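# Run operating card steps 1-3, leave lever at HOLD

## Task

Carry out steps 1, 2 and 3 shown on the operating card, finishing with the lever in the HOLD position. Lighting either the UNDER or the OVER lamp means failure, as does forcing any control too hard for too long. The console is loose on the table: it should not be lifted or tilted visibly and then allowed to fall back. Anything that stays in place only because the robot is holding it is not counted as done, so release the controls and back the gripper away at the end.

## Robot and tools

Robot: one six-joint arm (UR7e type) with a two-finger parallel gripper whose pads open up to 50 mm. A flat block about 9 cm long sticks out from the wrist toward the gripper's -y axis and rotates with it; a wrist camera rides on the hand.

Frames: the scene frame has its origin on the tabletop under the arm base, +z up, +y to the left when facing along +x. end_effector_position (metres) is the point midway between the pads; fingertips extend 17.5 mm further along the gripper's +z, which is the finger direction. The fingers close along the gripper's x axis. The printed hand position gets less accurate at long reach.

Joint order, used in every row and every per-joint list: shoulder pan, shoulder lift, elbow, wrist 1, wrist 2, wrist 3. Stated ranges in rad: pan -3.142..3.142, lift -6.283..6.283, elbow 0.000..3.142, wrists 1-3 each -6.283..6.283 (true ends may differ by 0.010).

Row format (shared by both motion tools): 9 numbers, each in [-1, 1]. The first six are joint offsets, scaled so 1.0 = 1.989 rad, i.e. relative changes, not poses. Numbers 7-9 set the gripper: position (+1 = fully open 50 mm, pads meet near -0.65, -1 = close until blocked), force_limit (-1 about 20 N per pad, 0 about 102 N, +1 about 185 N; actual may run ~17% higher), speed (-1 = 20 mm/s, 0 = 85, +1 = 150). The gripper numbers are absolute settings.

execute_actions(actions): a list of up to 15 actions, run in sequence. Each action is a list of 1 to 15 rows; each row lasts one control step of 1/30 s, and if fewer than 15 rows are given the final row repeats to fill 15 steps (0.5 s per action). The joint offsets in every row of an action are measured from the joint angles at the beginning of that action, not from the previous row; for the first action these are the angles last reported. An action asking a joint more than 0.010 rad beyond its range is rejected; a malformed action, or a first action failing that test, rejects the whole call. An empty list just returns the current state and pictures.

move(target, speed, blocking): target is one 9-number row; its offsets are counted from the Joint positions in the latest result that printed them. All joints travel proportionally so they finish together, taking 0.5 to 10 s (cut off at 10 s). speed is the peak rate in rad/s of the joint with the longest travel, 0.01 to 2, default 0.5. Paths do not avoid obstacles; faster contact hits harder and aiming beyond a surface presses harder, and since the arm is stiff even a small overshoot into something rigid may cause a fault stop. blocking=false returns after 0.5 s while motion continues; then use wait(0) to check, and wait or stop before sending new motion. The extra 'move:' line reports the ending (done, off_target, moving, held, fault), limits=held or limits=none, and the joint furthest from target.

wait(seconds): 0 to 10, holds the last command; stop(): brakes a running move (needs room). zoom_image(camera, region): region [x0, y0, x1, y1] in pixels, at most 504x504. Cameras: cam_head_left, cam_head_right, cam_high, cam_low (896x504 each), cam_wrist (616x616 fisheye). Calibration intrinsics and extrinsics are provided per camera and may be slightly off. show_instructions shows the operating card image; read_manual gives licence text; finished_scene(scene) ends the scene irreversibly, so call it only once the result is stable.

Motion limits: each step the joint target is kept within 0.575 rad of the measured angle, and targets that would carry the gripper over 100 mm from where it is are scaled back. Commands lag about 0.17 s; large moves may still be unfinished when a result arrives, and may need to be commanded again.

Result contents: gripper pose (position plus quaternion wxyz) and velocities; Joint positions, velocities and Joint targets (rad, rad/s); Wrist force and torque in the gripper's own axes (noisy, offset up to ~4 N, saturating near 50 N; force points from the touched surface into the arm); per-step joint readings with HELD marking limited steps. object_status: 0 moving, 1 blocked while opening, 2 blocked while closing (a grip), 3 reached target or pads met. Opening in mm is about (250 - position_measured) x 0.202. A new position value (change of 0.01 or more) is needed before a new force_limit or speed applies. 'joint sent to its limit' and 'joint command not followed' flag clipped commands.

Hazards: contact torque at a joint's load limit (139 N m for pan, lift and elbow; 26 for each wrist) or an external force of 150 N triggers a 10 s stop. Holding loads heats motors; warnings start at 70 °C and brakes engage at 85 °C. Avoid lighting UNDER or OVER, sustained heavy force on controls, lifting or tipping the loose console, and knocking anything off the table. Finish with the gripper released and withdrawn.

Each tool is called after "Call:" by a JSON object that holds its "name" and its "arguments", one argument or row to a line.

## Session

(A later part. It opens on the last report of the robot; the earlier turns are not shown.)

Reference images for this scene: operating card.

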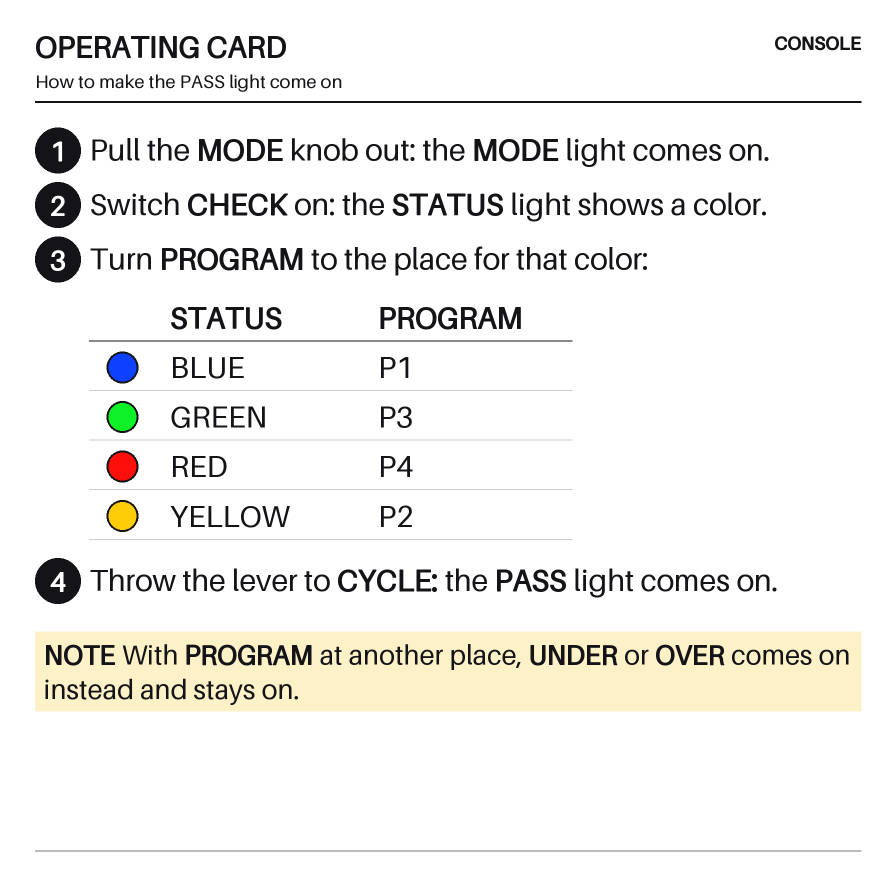

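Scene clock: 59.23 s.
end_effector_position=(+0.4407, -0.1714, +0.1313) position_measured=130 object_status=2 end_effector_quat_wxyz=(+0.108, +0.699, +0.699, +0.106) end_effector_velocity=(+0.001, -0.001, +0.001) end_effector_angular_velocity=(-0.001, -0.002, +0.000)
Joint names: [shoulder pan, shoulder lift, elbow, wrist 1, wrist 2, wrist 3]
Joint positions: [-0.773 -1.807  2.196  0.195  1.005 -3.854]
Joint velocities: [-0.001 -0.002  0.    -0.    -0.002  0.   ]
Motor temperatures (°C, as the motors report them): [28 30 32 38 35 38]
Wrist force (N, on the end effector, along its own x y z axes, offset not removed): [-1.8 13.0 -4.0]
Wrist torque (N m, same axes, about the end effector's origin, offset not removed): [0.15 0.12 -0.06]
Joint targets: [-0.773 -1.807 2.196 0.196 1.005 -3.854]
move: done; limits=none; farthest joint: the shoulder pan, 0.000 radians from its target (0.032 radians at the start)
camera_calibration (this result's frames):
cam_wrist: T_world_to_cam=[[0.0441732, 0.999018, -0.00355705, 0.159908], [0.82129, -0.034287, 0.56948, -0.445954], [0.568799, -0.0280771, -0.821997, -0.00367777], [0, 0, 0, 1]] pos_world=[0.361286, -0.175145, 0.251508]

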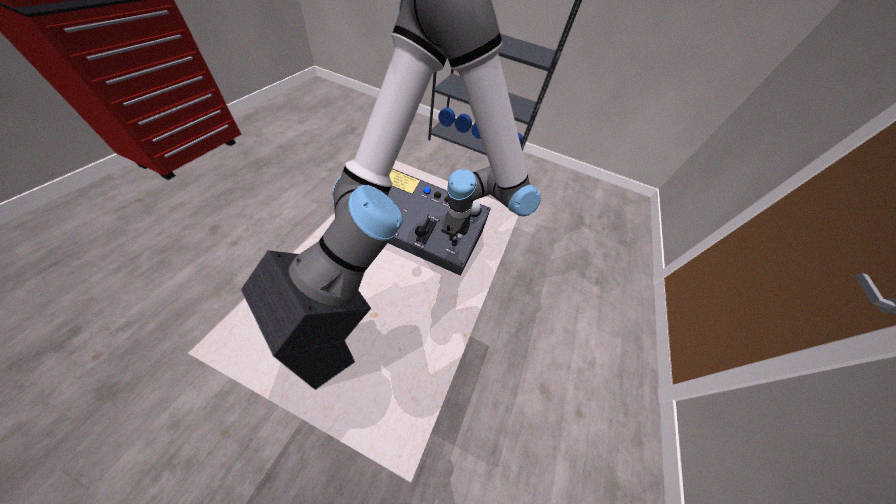

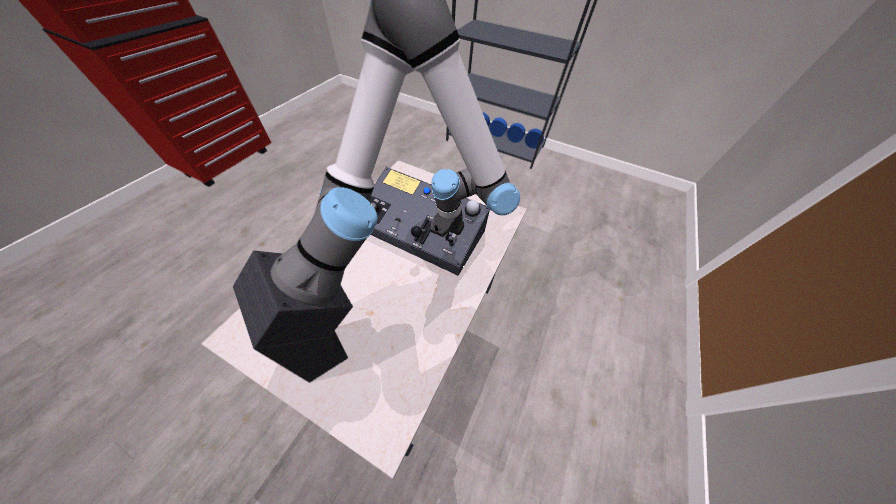

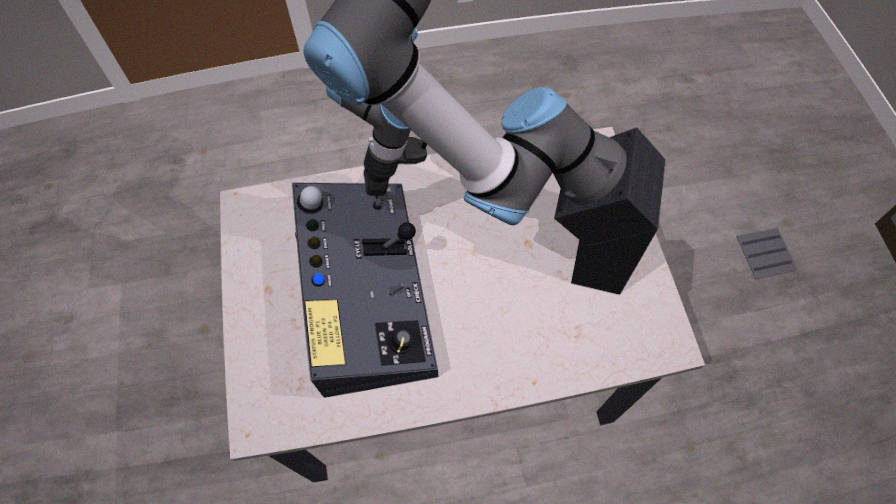

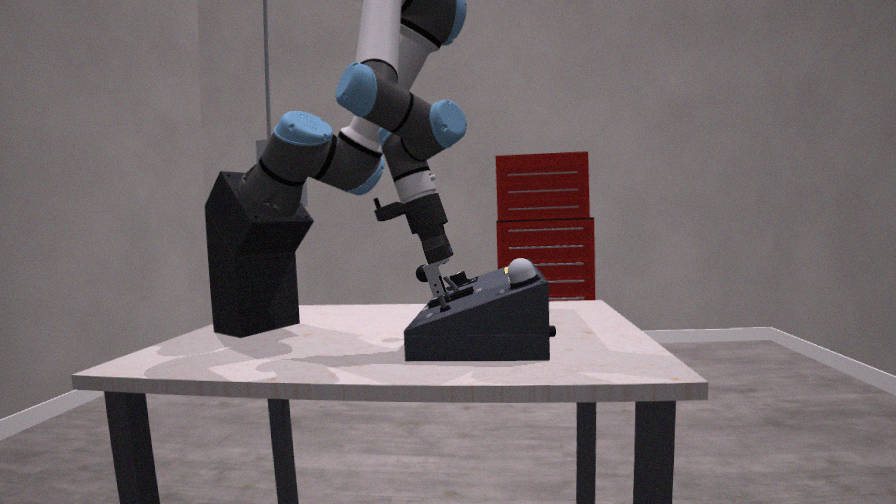

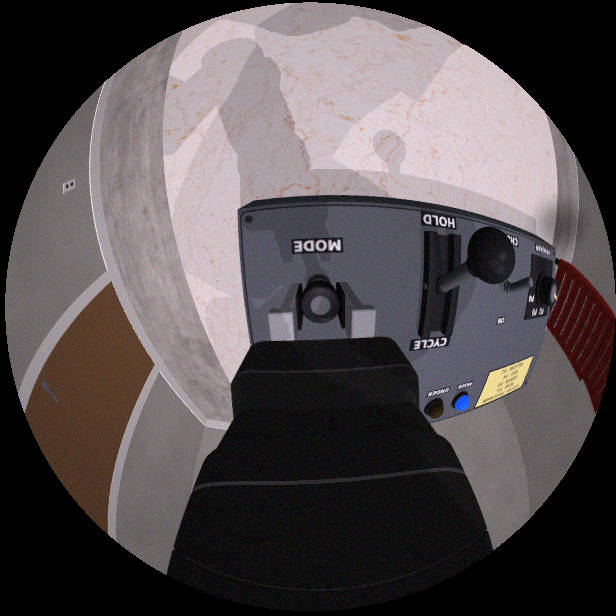

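Call:
{"name": "move", "arguments": {
  "target": [0.0071,-0.0381,-0.0284,0.0643,0.0042,0.0045,1,-0.7,1],
  "speed": 0.3
}}

Scene clock: 90.23 s.
end_effector_position=(+0.4638, -0.1704, +0.1684) position_measured=3 object_status=3 end_effector_quat_wxyz=(+0.107, +0.698, +0.699, +0.108) end_effector_velocity=(-0.000, +0.001, +0.000) end_effector_angular_velocity=(+0.001, +0.001, +0.001)
Joint names: [shoulder pan, shoulder lift, elbow, wrist 1, wrist 2, wrist 3]
Joint positions: [-0.759 -1.883  2.139  0.323  1.013 -3.845]
Joint velocities: [ 0.001 -0.    -0.     0.002 -0.    -0.001]
Motor temperatures (°C, as the motors report them): [28 30 32 38 35 38]
Wrist force (N, on the end effector, along its own x y z axes, offset not removed): [-0.3 0.9 0.8]
Wrist torque (N m, same axes, about the end effector's origin, offset not removed): [0.33 0.22 -0.19]
Joint targets: [-0.759 -1.883 2.139 0.323 1.013 -3.845]
move: done; limits=none; farthest joint: the shoulder pan, 0.000 radians from its target (0.014 radians at the start)
camera_calibration (this result's frames):
cam_wrist: T_world_to_cam=[[0.043366, 0.999059, -0.000692877, 0.157946], [0.820239, -0.0352081, 0.570936, -0.485935], [0.570374, -0.0253275, -0.820994, 0.0132777], [0, 0, 0, 1]] pos_world=[0.38416, -0.17457, 0.288448]

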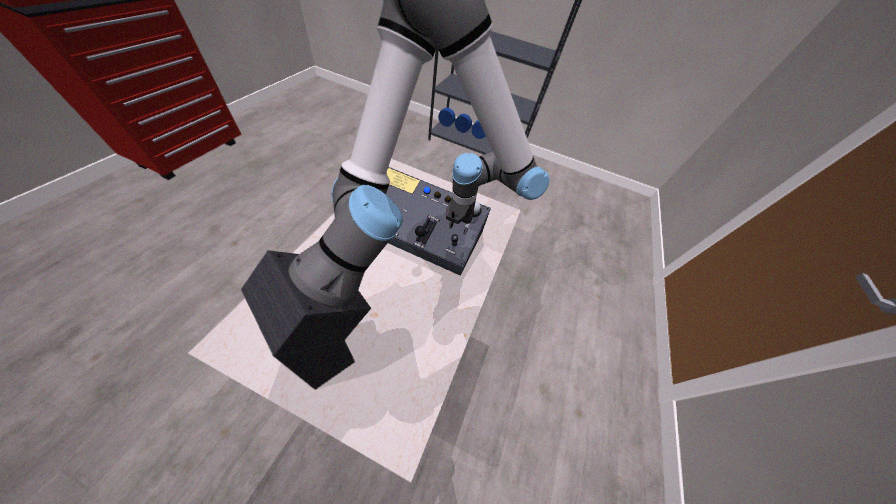

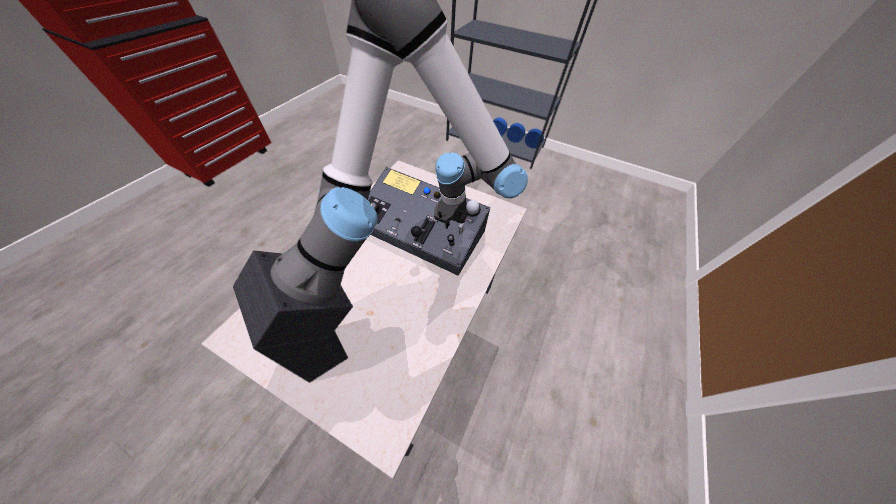

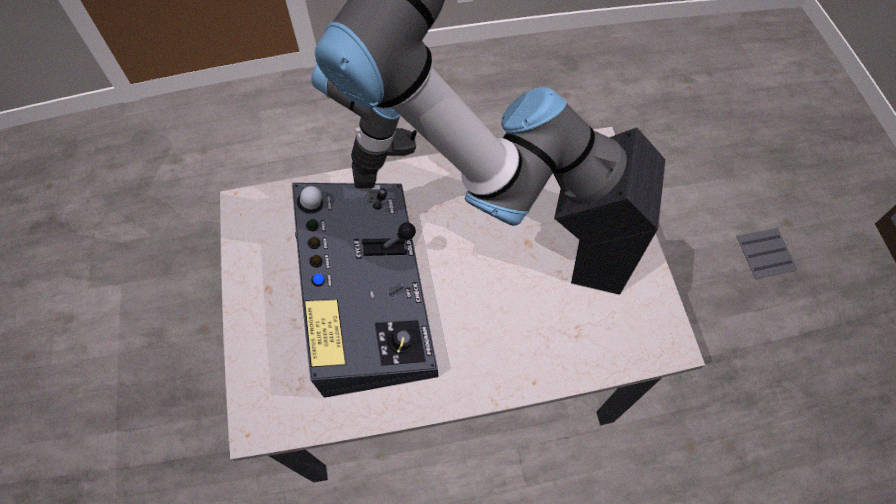

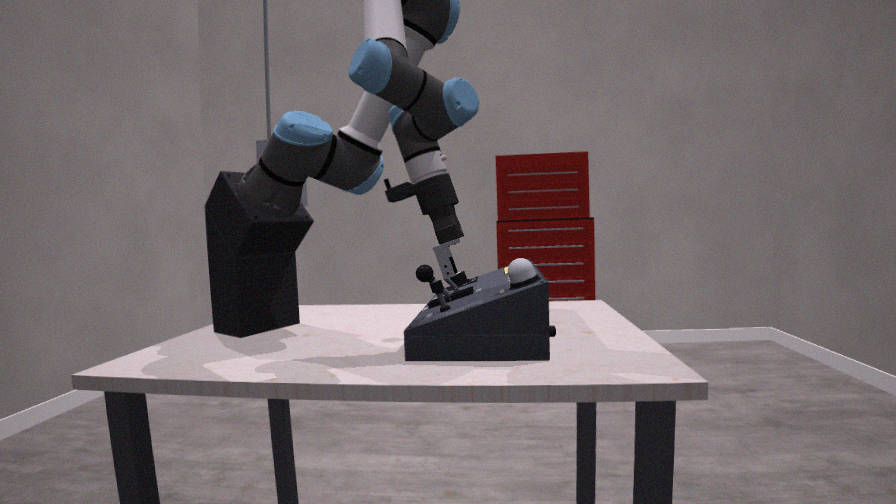

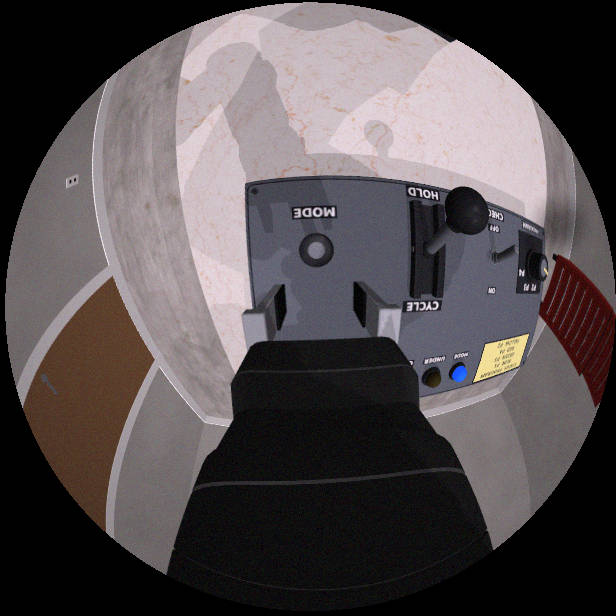

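Call:
{"name": "move", "arguments": {
  "target": [0.5008,0.1143,0.0135,-0.1624,0.4380,0.2535,1,-0.7,1],
  "speed": 1.0
}}

Call:
{"name": "move", "arguments": {
  "target": [-0.0550,0.0450,0.0884,-0.1407,-0.0483,-0.0275,1,-0.7,1],
  "speed": 0.45
}}

Call:
{"name": "zoom_image", "arguments": {
  "camera": "cam_wrist",
  "region": [230,220,410,380]
}}

Call:
{"name": "zoom_image", "arguments": {
  "camera": "cam_low",
  "region": [390,230,490,330]
}}

Call:
{"name": "zoom_image", "arguments": {
  "camera": "cam_high",
  "region": [350,240,470,360]
}}

Scene clock: 109.70 s.
end_effector_position=(+0.4633, +0.0694, +0.1685) position_measured=3 object_status=3 end_effector_quat_wxyz=(+0.107, +0.698, +0.700, +0.107) end_effector_velocity=(+0.000, -0.000, +0.000) end_effector_angular_velocity=(-0.000, -0.001, +0.001)
Joint names: [shoulder pan, shoulder lift, elbow, wrist 1, wrist 2, wrist 3]
Joint positions: [ 0.237 -1.656  2.166  0.     1.884 -3.341]
Joint velocities: [ 0.    -0.001 -0.     0.     0.    -0.001]
Motor temperatures (°C, as the motors report them): [28 30 32 38 35 38]
Wrist force (N, on the end effector, along its own x y z axes, offset not removed): [0.1 -0.7 1.7]
Wrist torque (N m, same axes, about the end effector's origin, offset not removed): [0.08 0.12 -0.18]
Joint targets: [0.237 -1.656 2.166 0.000 1.884 -3.341]
move: done; limits=none; farthest joint: the shoulder pan, 0.000 radians from its target (0.995 radians at the start)
camera_calibration (this result's frames):
cam_wrist: T_world_to_cam=[[0.0429376, 0.999077, -0.00114784, -0.0813872], [0.82054, -0.034609, 0.57054, -0.477261], [0.569974, -0.0254395, -0.821269, 0.0199867], [0, 0, 0, 1]] pos_world=[0.383714, 0.065303, 0.288617]

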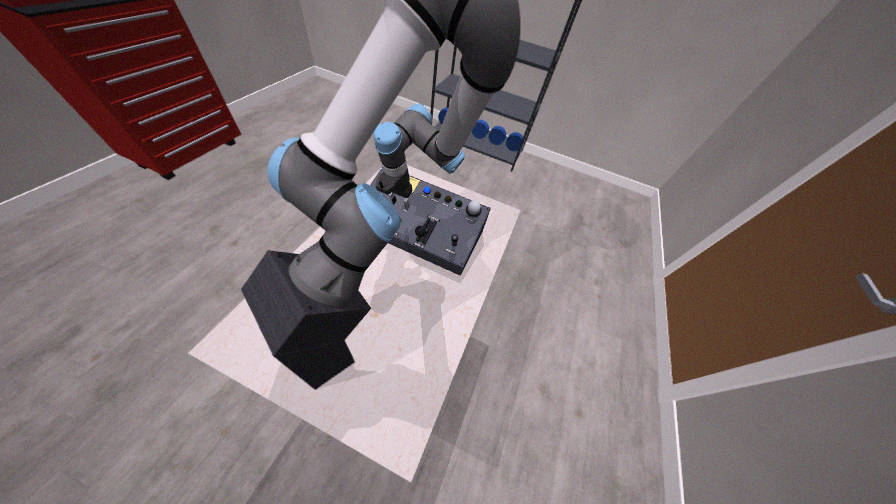

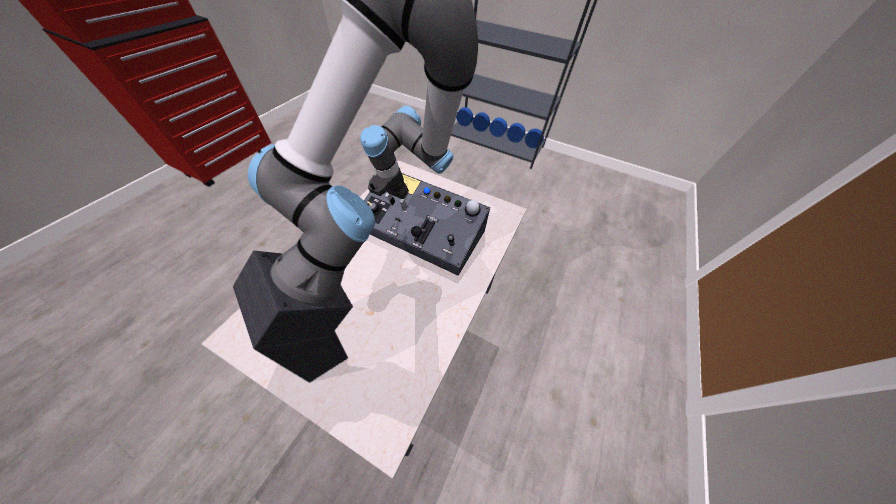

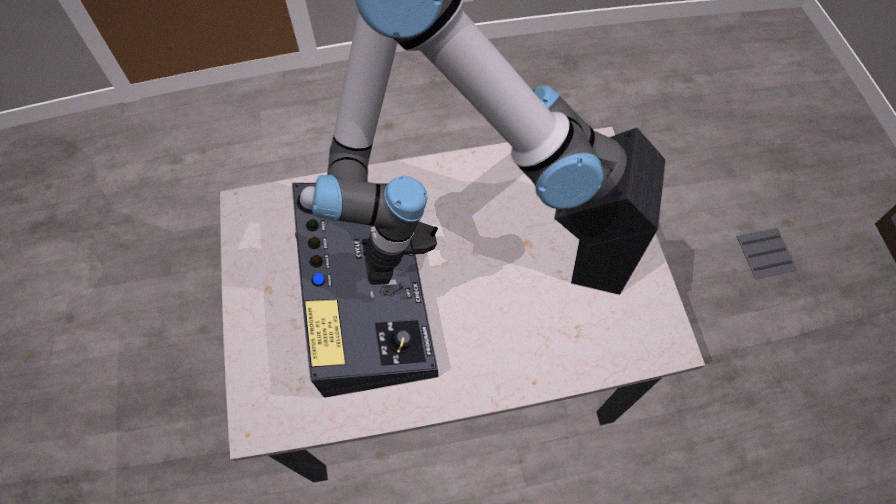

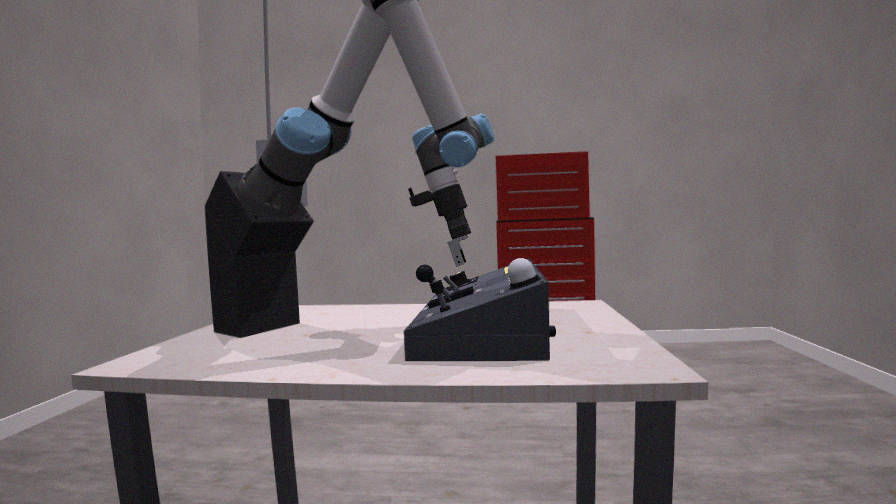

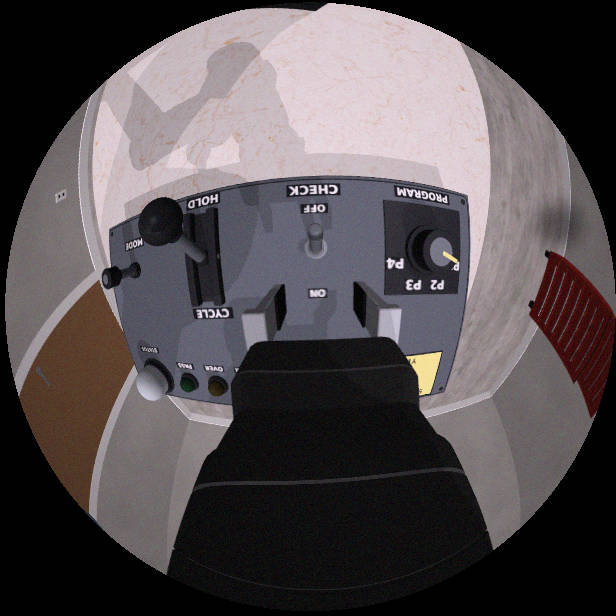

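Scene clock: 110.87 s.
end_effector_position=(+0.4004, +0.0695, +0.1087) position_measured=3 object_status=3 end_effector_quat_wxyz=(+0.107, +0.698, +0.700, +0.107) end_effector_velocity=(-0.001, -0.000, -0.001) end_effector_angular_velocity=(-0.001, +0.001, -0.002)
Joint names: [shoulder pan, shoulder lift, elbow, wrist 1, wrist 2, wrist 3]
Joint positions: [ 0.128 -1.566  2.342 -0.279  1.788 -3.396]
Joint velocities: [-0.001  0.002  0.002 -0.003  0.     0.001]
Motor temperatures (°C, as the motors report them): [28 30 32 38 35 38]
Wrist force (N, on the end effector, along its own x y z axes, offset not removed): [-0.5 2.0 -0.3]
Wrist torque (N m, same axes, about the end effector's origin, offset not removed): [0.39 0.20 -0.18]
Joint targets: [0.128 -1.566 2.342 -0.279 1.788 -3.396]
move: done; limits=none; farthest joint: the shoulder pan, 0.000 radians from its target (0.110 radians at the start)
camera_calibration (this result's frames):
cam_wrist: T_world_to_cam=[[0.0429333, 0.999078, -0.000928166, -0.0788081], [0.820419, -0.0347256, 0.570708, -0.391512], [0.570149, -0.0252638, -0.821153, 0.00659036], [0, 0, 0, 1]] pos_world=[0.32083, 0.0653065, 0.228777]

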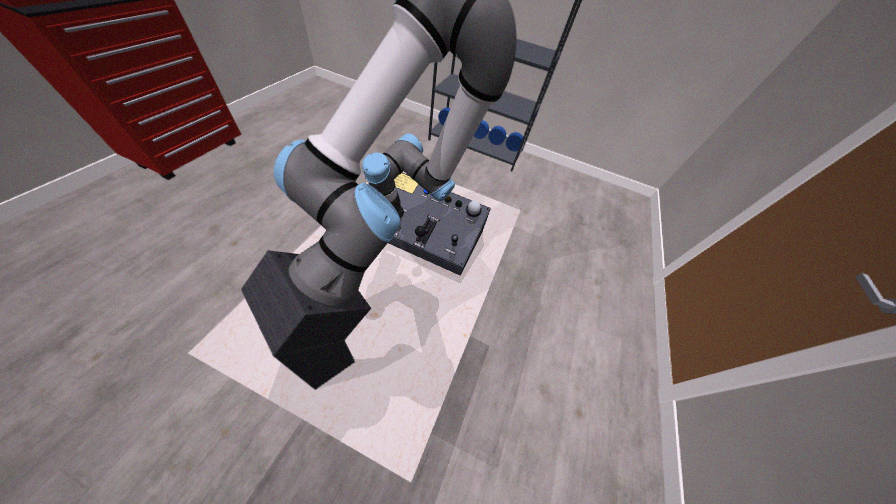

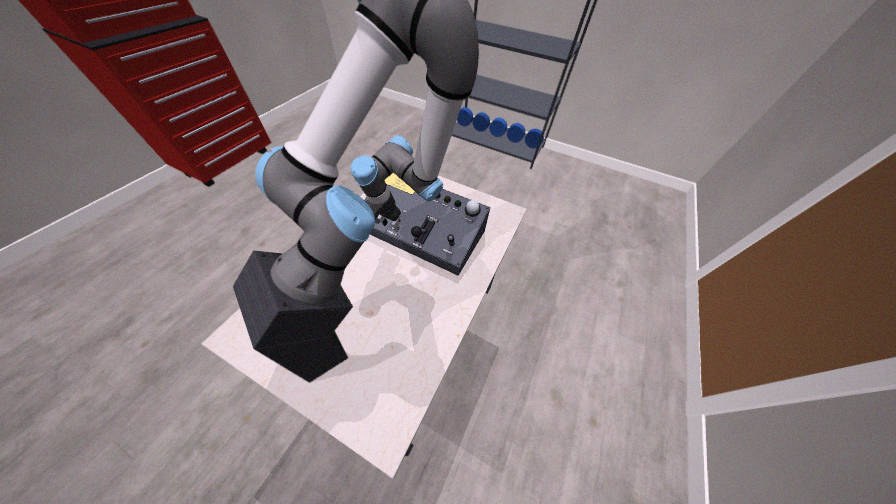

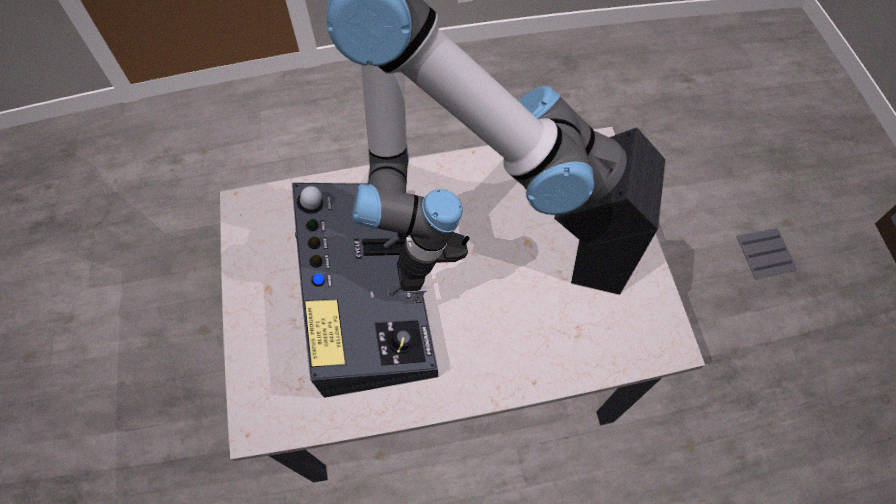

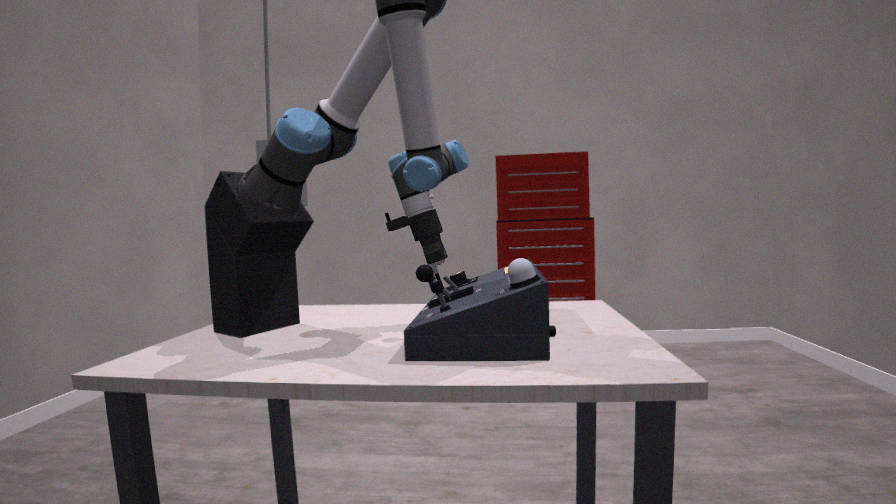

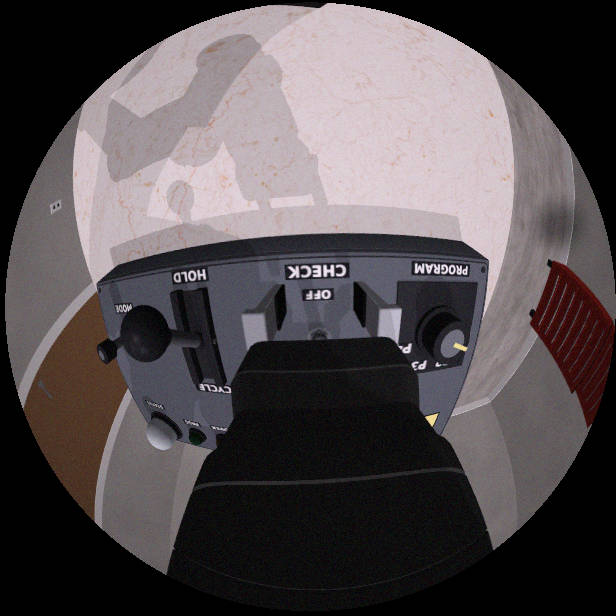

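Region (230, 220, 410, 380) of cam_wrist's 616x616 image, scaled by 2.800, with more detail than that image has.

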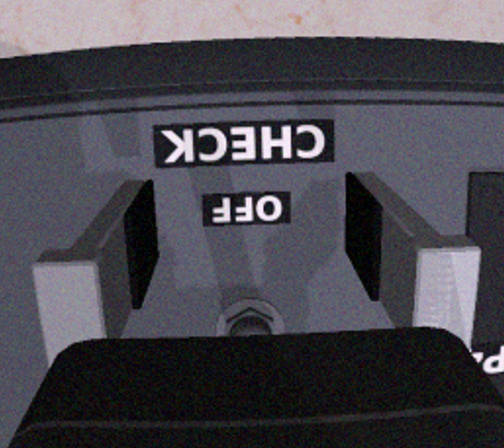

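Region (390, 230, 490, 330) of cam_low's 896x504 image, scaled by 5.040, with more detail than that image has.

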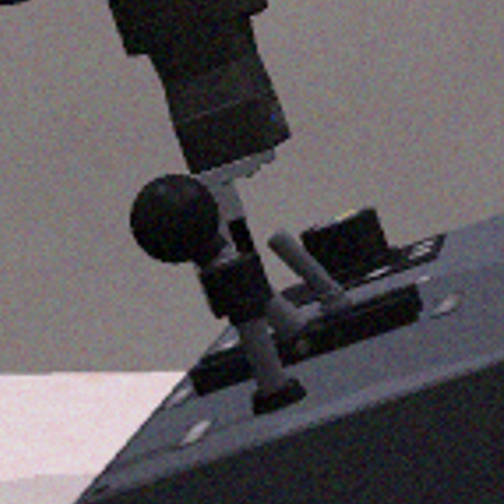

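Region (350, 240, 470, 360) of cam_high's 896x504 image, scaled by 4.200, with more detail than that image has.

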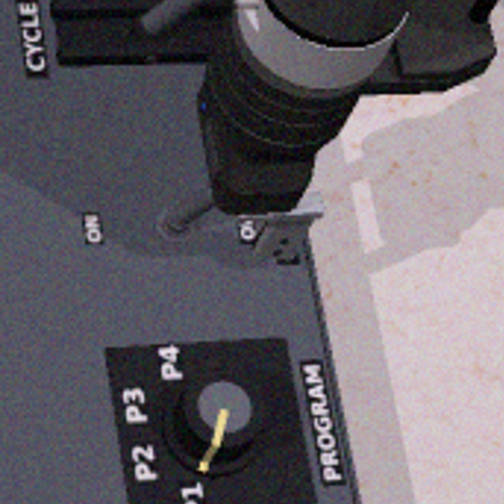

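Call:
{"name": "move", "arguments": {
  "target": [0.0161,-0.0032,-0.0433,0.0484,0.0142,0.0079,-1,-0.7,1],
  "speed": 0.1
}}

Call:
{"name": "zoom_image", "arguments": {
  "camera": "cam_low",
  "region": [410,230,550,330]
}}

Scene clock: 120.17 s.
end_effector_position=(+0.4317, +0.0695, +0.1186) position_measured=251 object_status=3 end_effector_quat_wxyz=(+0.107, +0.698, +0.700, +0.107) end_effector_velocity=(+0.001, +0.000, +0.000) end_effector_angular_velocity=(+0.002, +0.000, -0.002)
Joint names: [shoulder pan, shoulder lift, elbow, wrist 1, wrist 2, wrist 3]
Joint positions: [ 0.16  -1.572  2.256 -0.183  1.816 -3.38 ]
Joint velocities: [ 0.    -0.001 -0.001  0.003 -0.001  0.002]
Motor temperatures (°C, as the motors report them): [28 30 32 38 35 38]
Wrist force (N, on the end effector, along its own x y z axes, offset not removed): [-1.0 -7.6 -1.0]
Wrist torque (N m, same axes, about the end effector's origin, offset not removed): [0.26 0.09 -0.11]
Joint targets: [0.160 -1.572 2.256 -0.183 1.816 -3.380]
move: done; limits=none; farthest joint: the shoulder pan, 0.000 radians from its target (0.032 radians at the start)
camera_calibration (this result's frames):
cam_wrist: T_world_to_cam=[[0.0428742, 0.99908, -0.00105103, -0.0801522], [0.820622, -0.0346158, 0.570423, -0.422869], [0.569861, -0.0253189, -0.821351, -0.00295385], [0, 0, 0, 1]] pos_world=[0.352135, 0.0653657, 0.238704]

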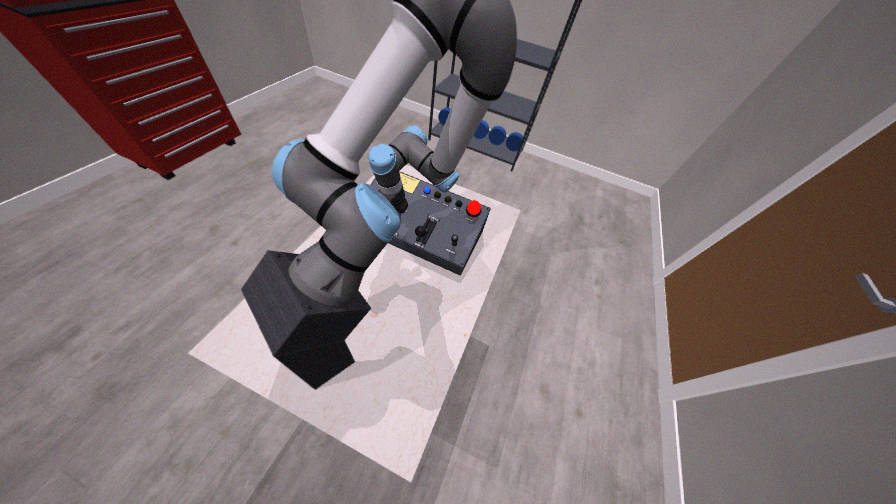

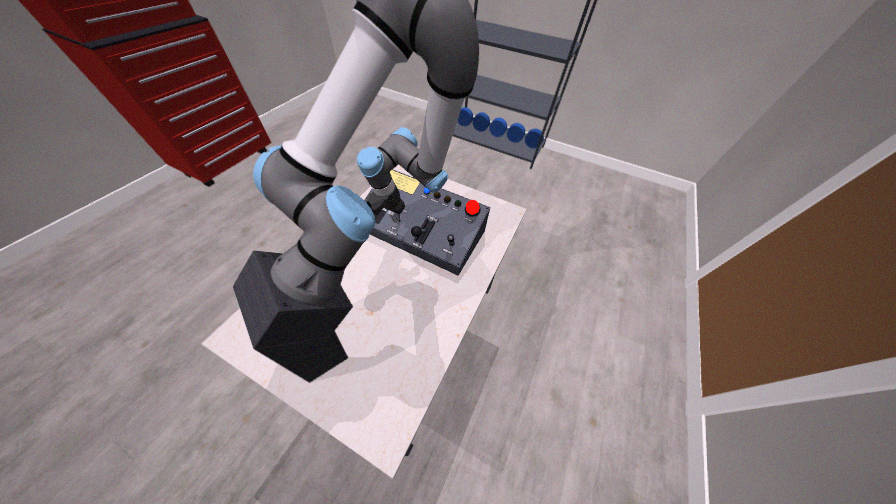

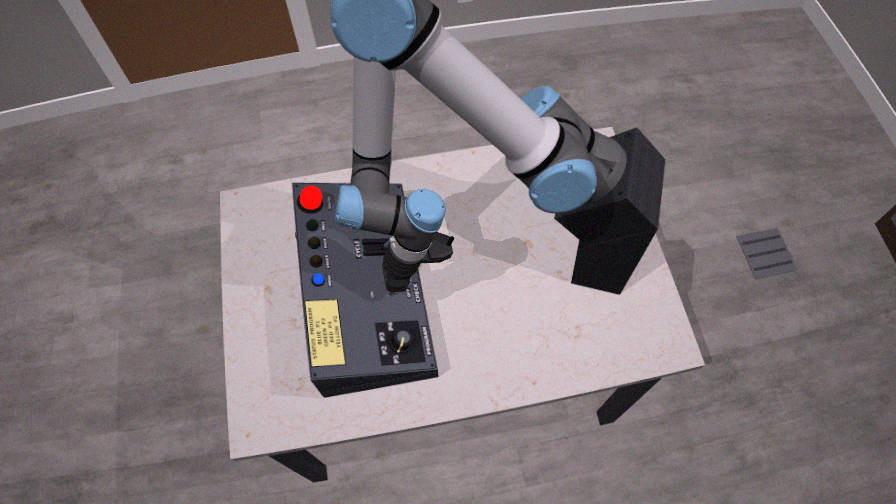

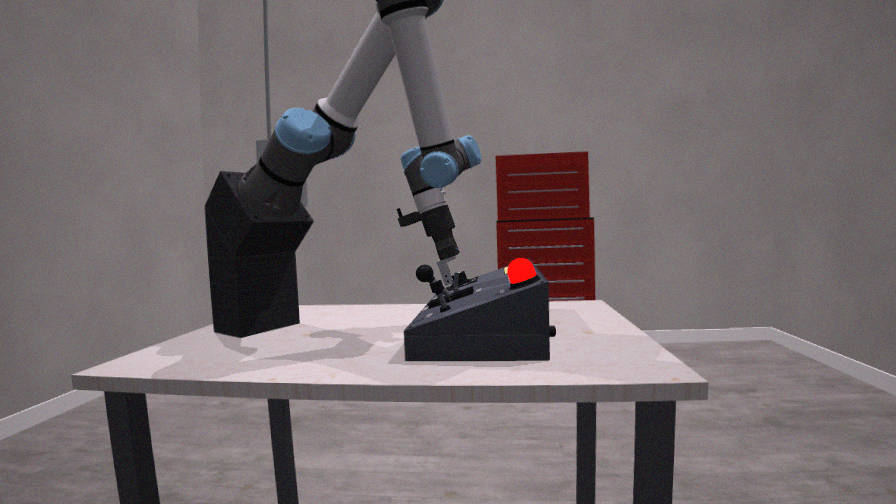

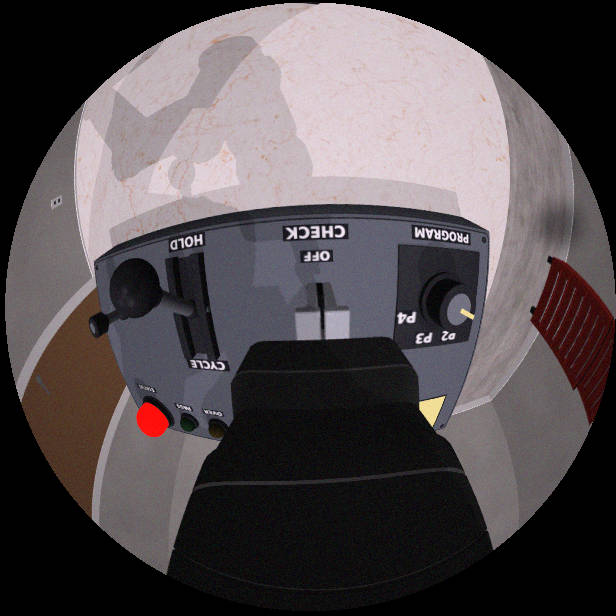

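Region (410, 230, 550, 330) of cam_low's 896x504 image, scaled by 3.600, with more detail than that image has; it fills the top 360 rows of this view, and the rest is white.

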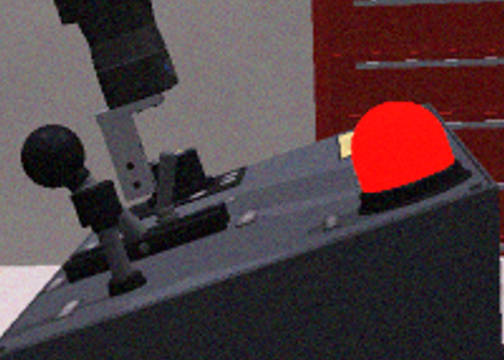

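Touching the stop; back off and lift slightly.

Call:
{"name": "move", "arguments": {
  "target": [0.004,-0.025,0.018,0.007,0.004,0.002,-1,-0.7,1],
  "speed": 0.2
}}

Scene clock: 123.90 s.
end_effector_position=(+0.4205, +0.0680, +0.1341) position_measured=251 object_status=3 end_effector_quat_wxyz=(+0.108, +0.698, +0.699, +0.107) end_effector_velocity=(-0.000, +0.000, +0.001) end_effector_angular_velocity=(+0.002, -0.001, -0.001)
Joint names: [shoulder pan, shoulder lift, elbow, wrist 1, wrist 2, wrist 3]
Joint positions: [ 0.168 -1.622  2.292 -0.169  1.824 -3.376]
Joint velocities: [ 0.    -0.004  0.002  0.001 -0.002  0.001]
Motor temperatures (°C, as the motors report them): [28 30 32 38 35 38]
Wrist force (N, on the end effector, along its own x y z axes, offset not removed): [0.0 0.8 0.8]
Wrist torque (N m, same axes, about the end effector's origin, offset not removed): [0.33 0.07 -0.17]
Joint targets: [0.168 -1.622 2.292 -0.169 1.824 -3.376]
move: done; limits=none; farthest joint: the shoulder pan, 0.000 radians from its target (0.008 radians at the start)
camera_calibration (this result's frames):
cam_wrist: T_world_to_cam=[[0.0434899, 0.999052, -0.00204908, -0.0782863], [0.820206, -0.0345334, 0.571024, -0.422496], [0.570412, -0.0265145, -0.820931, 0.0158483], [0, 0, 0, 1]] pos_world=[0.340898, 0.0640421, 0.254105]

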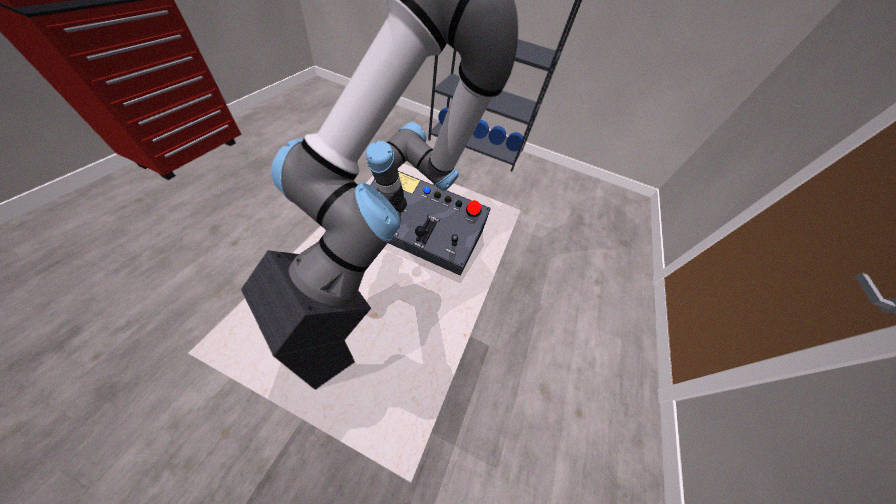

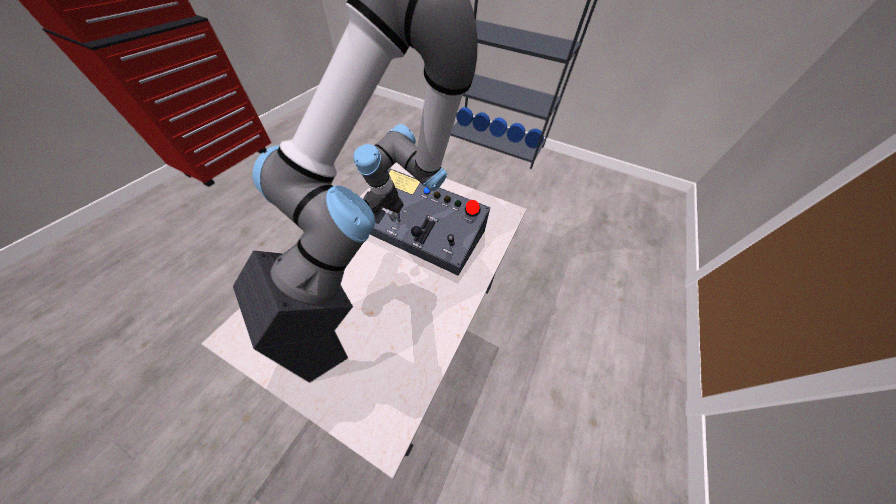

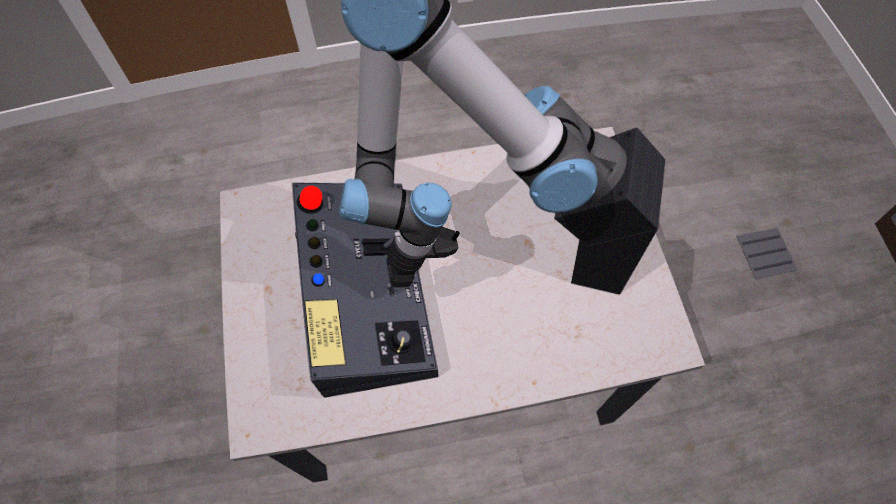

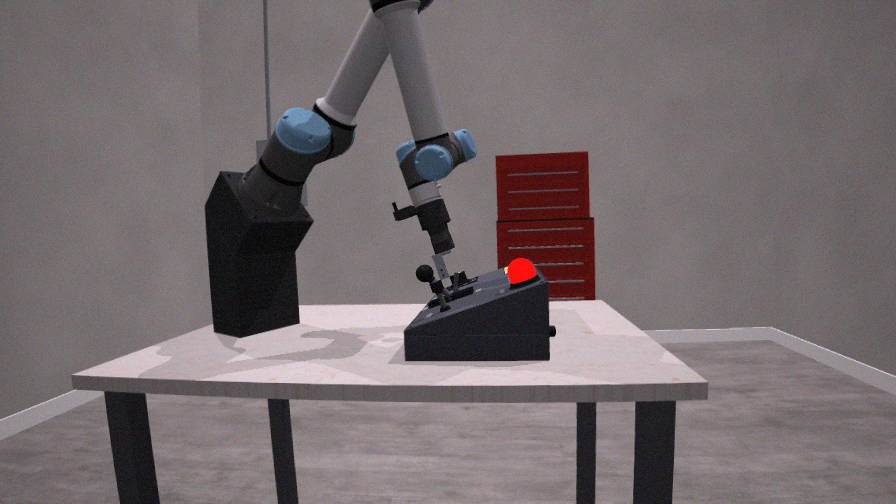

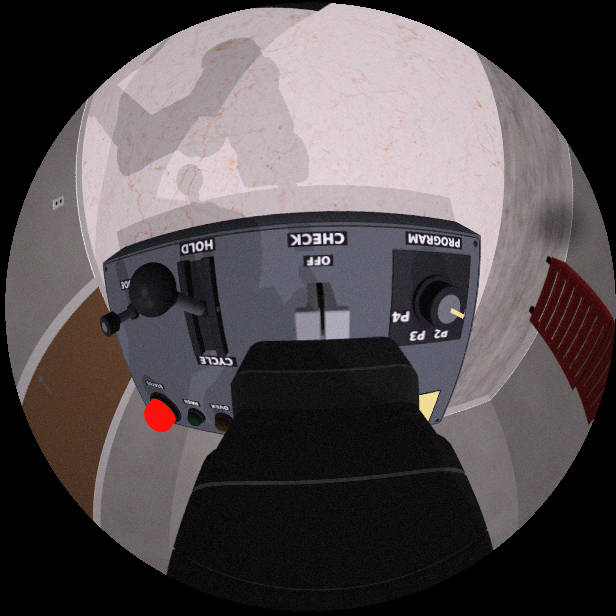

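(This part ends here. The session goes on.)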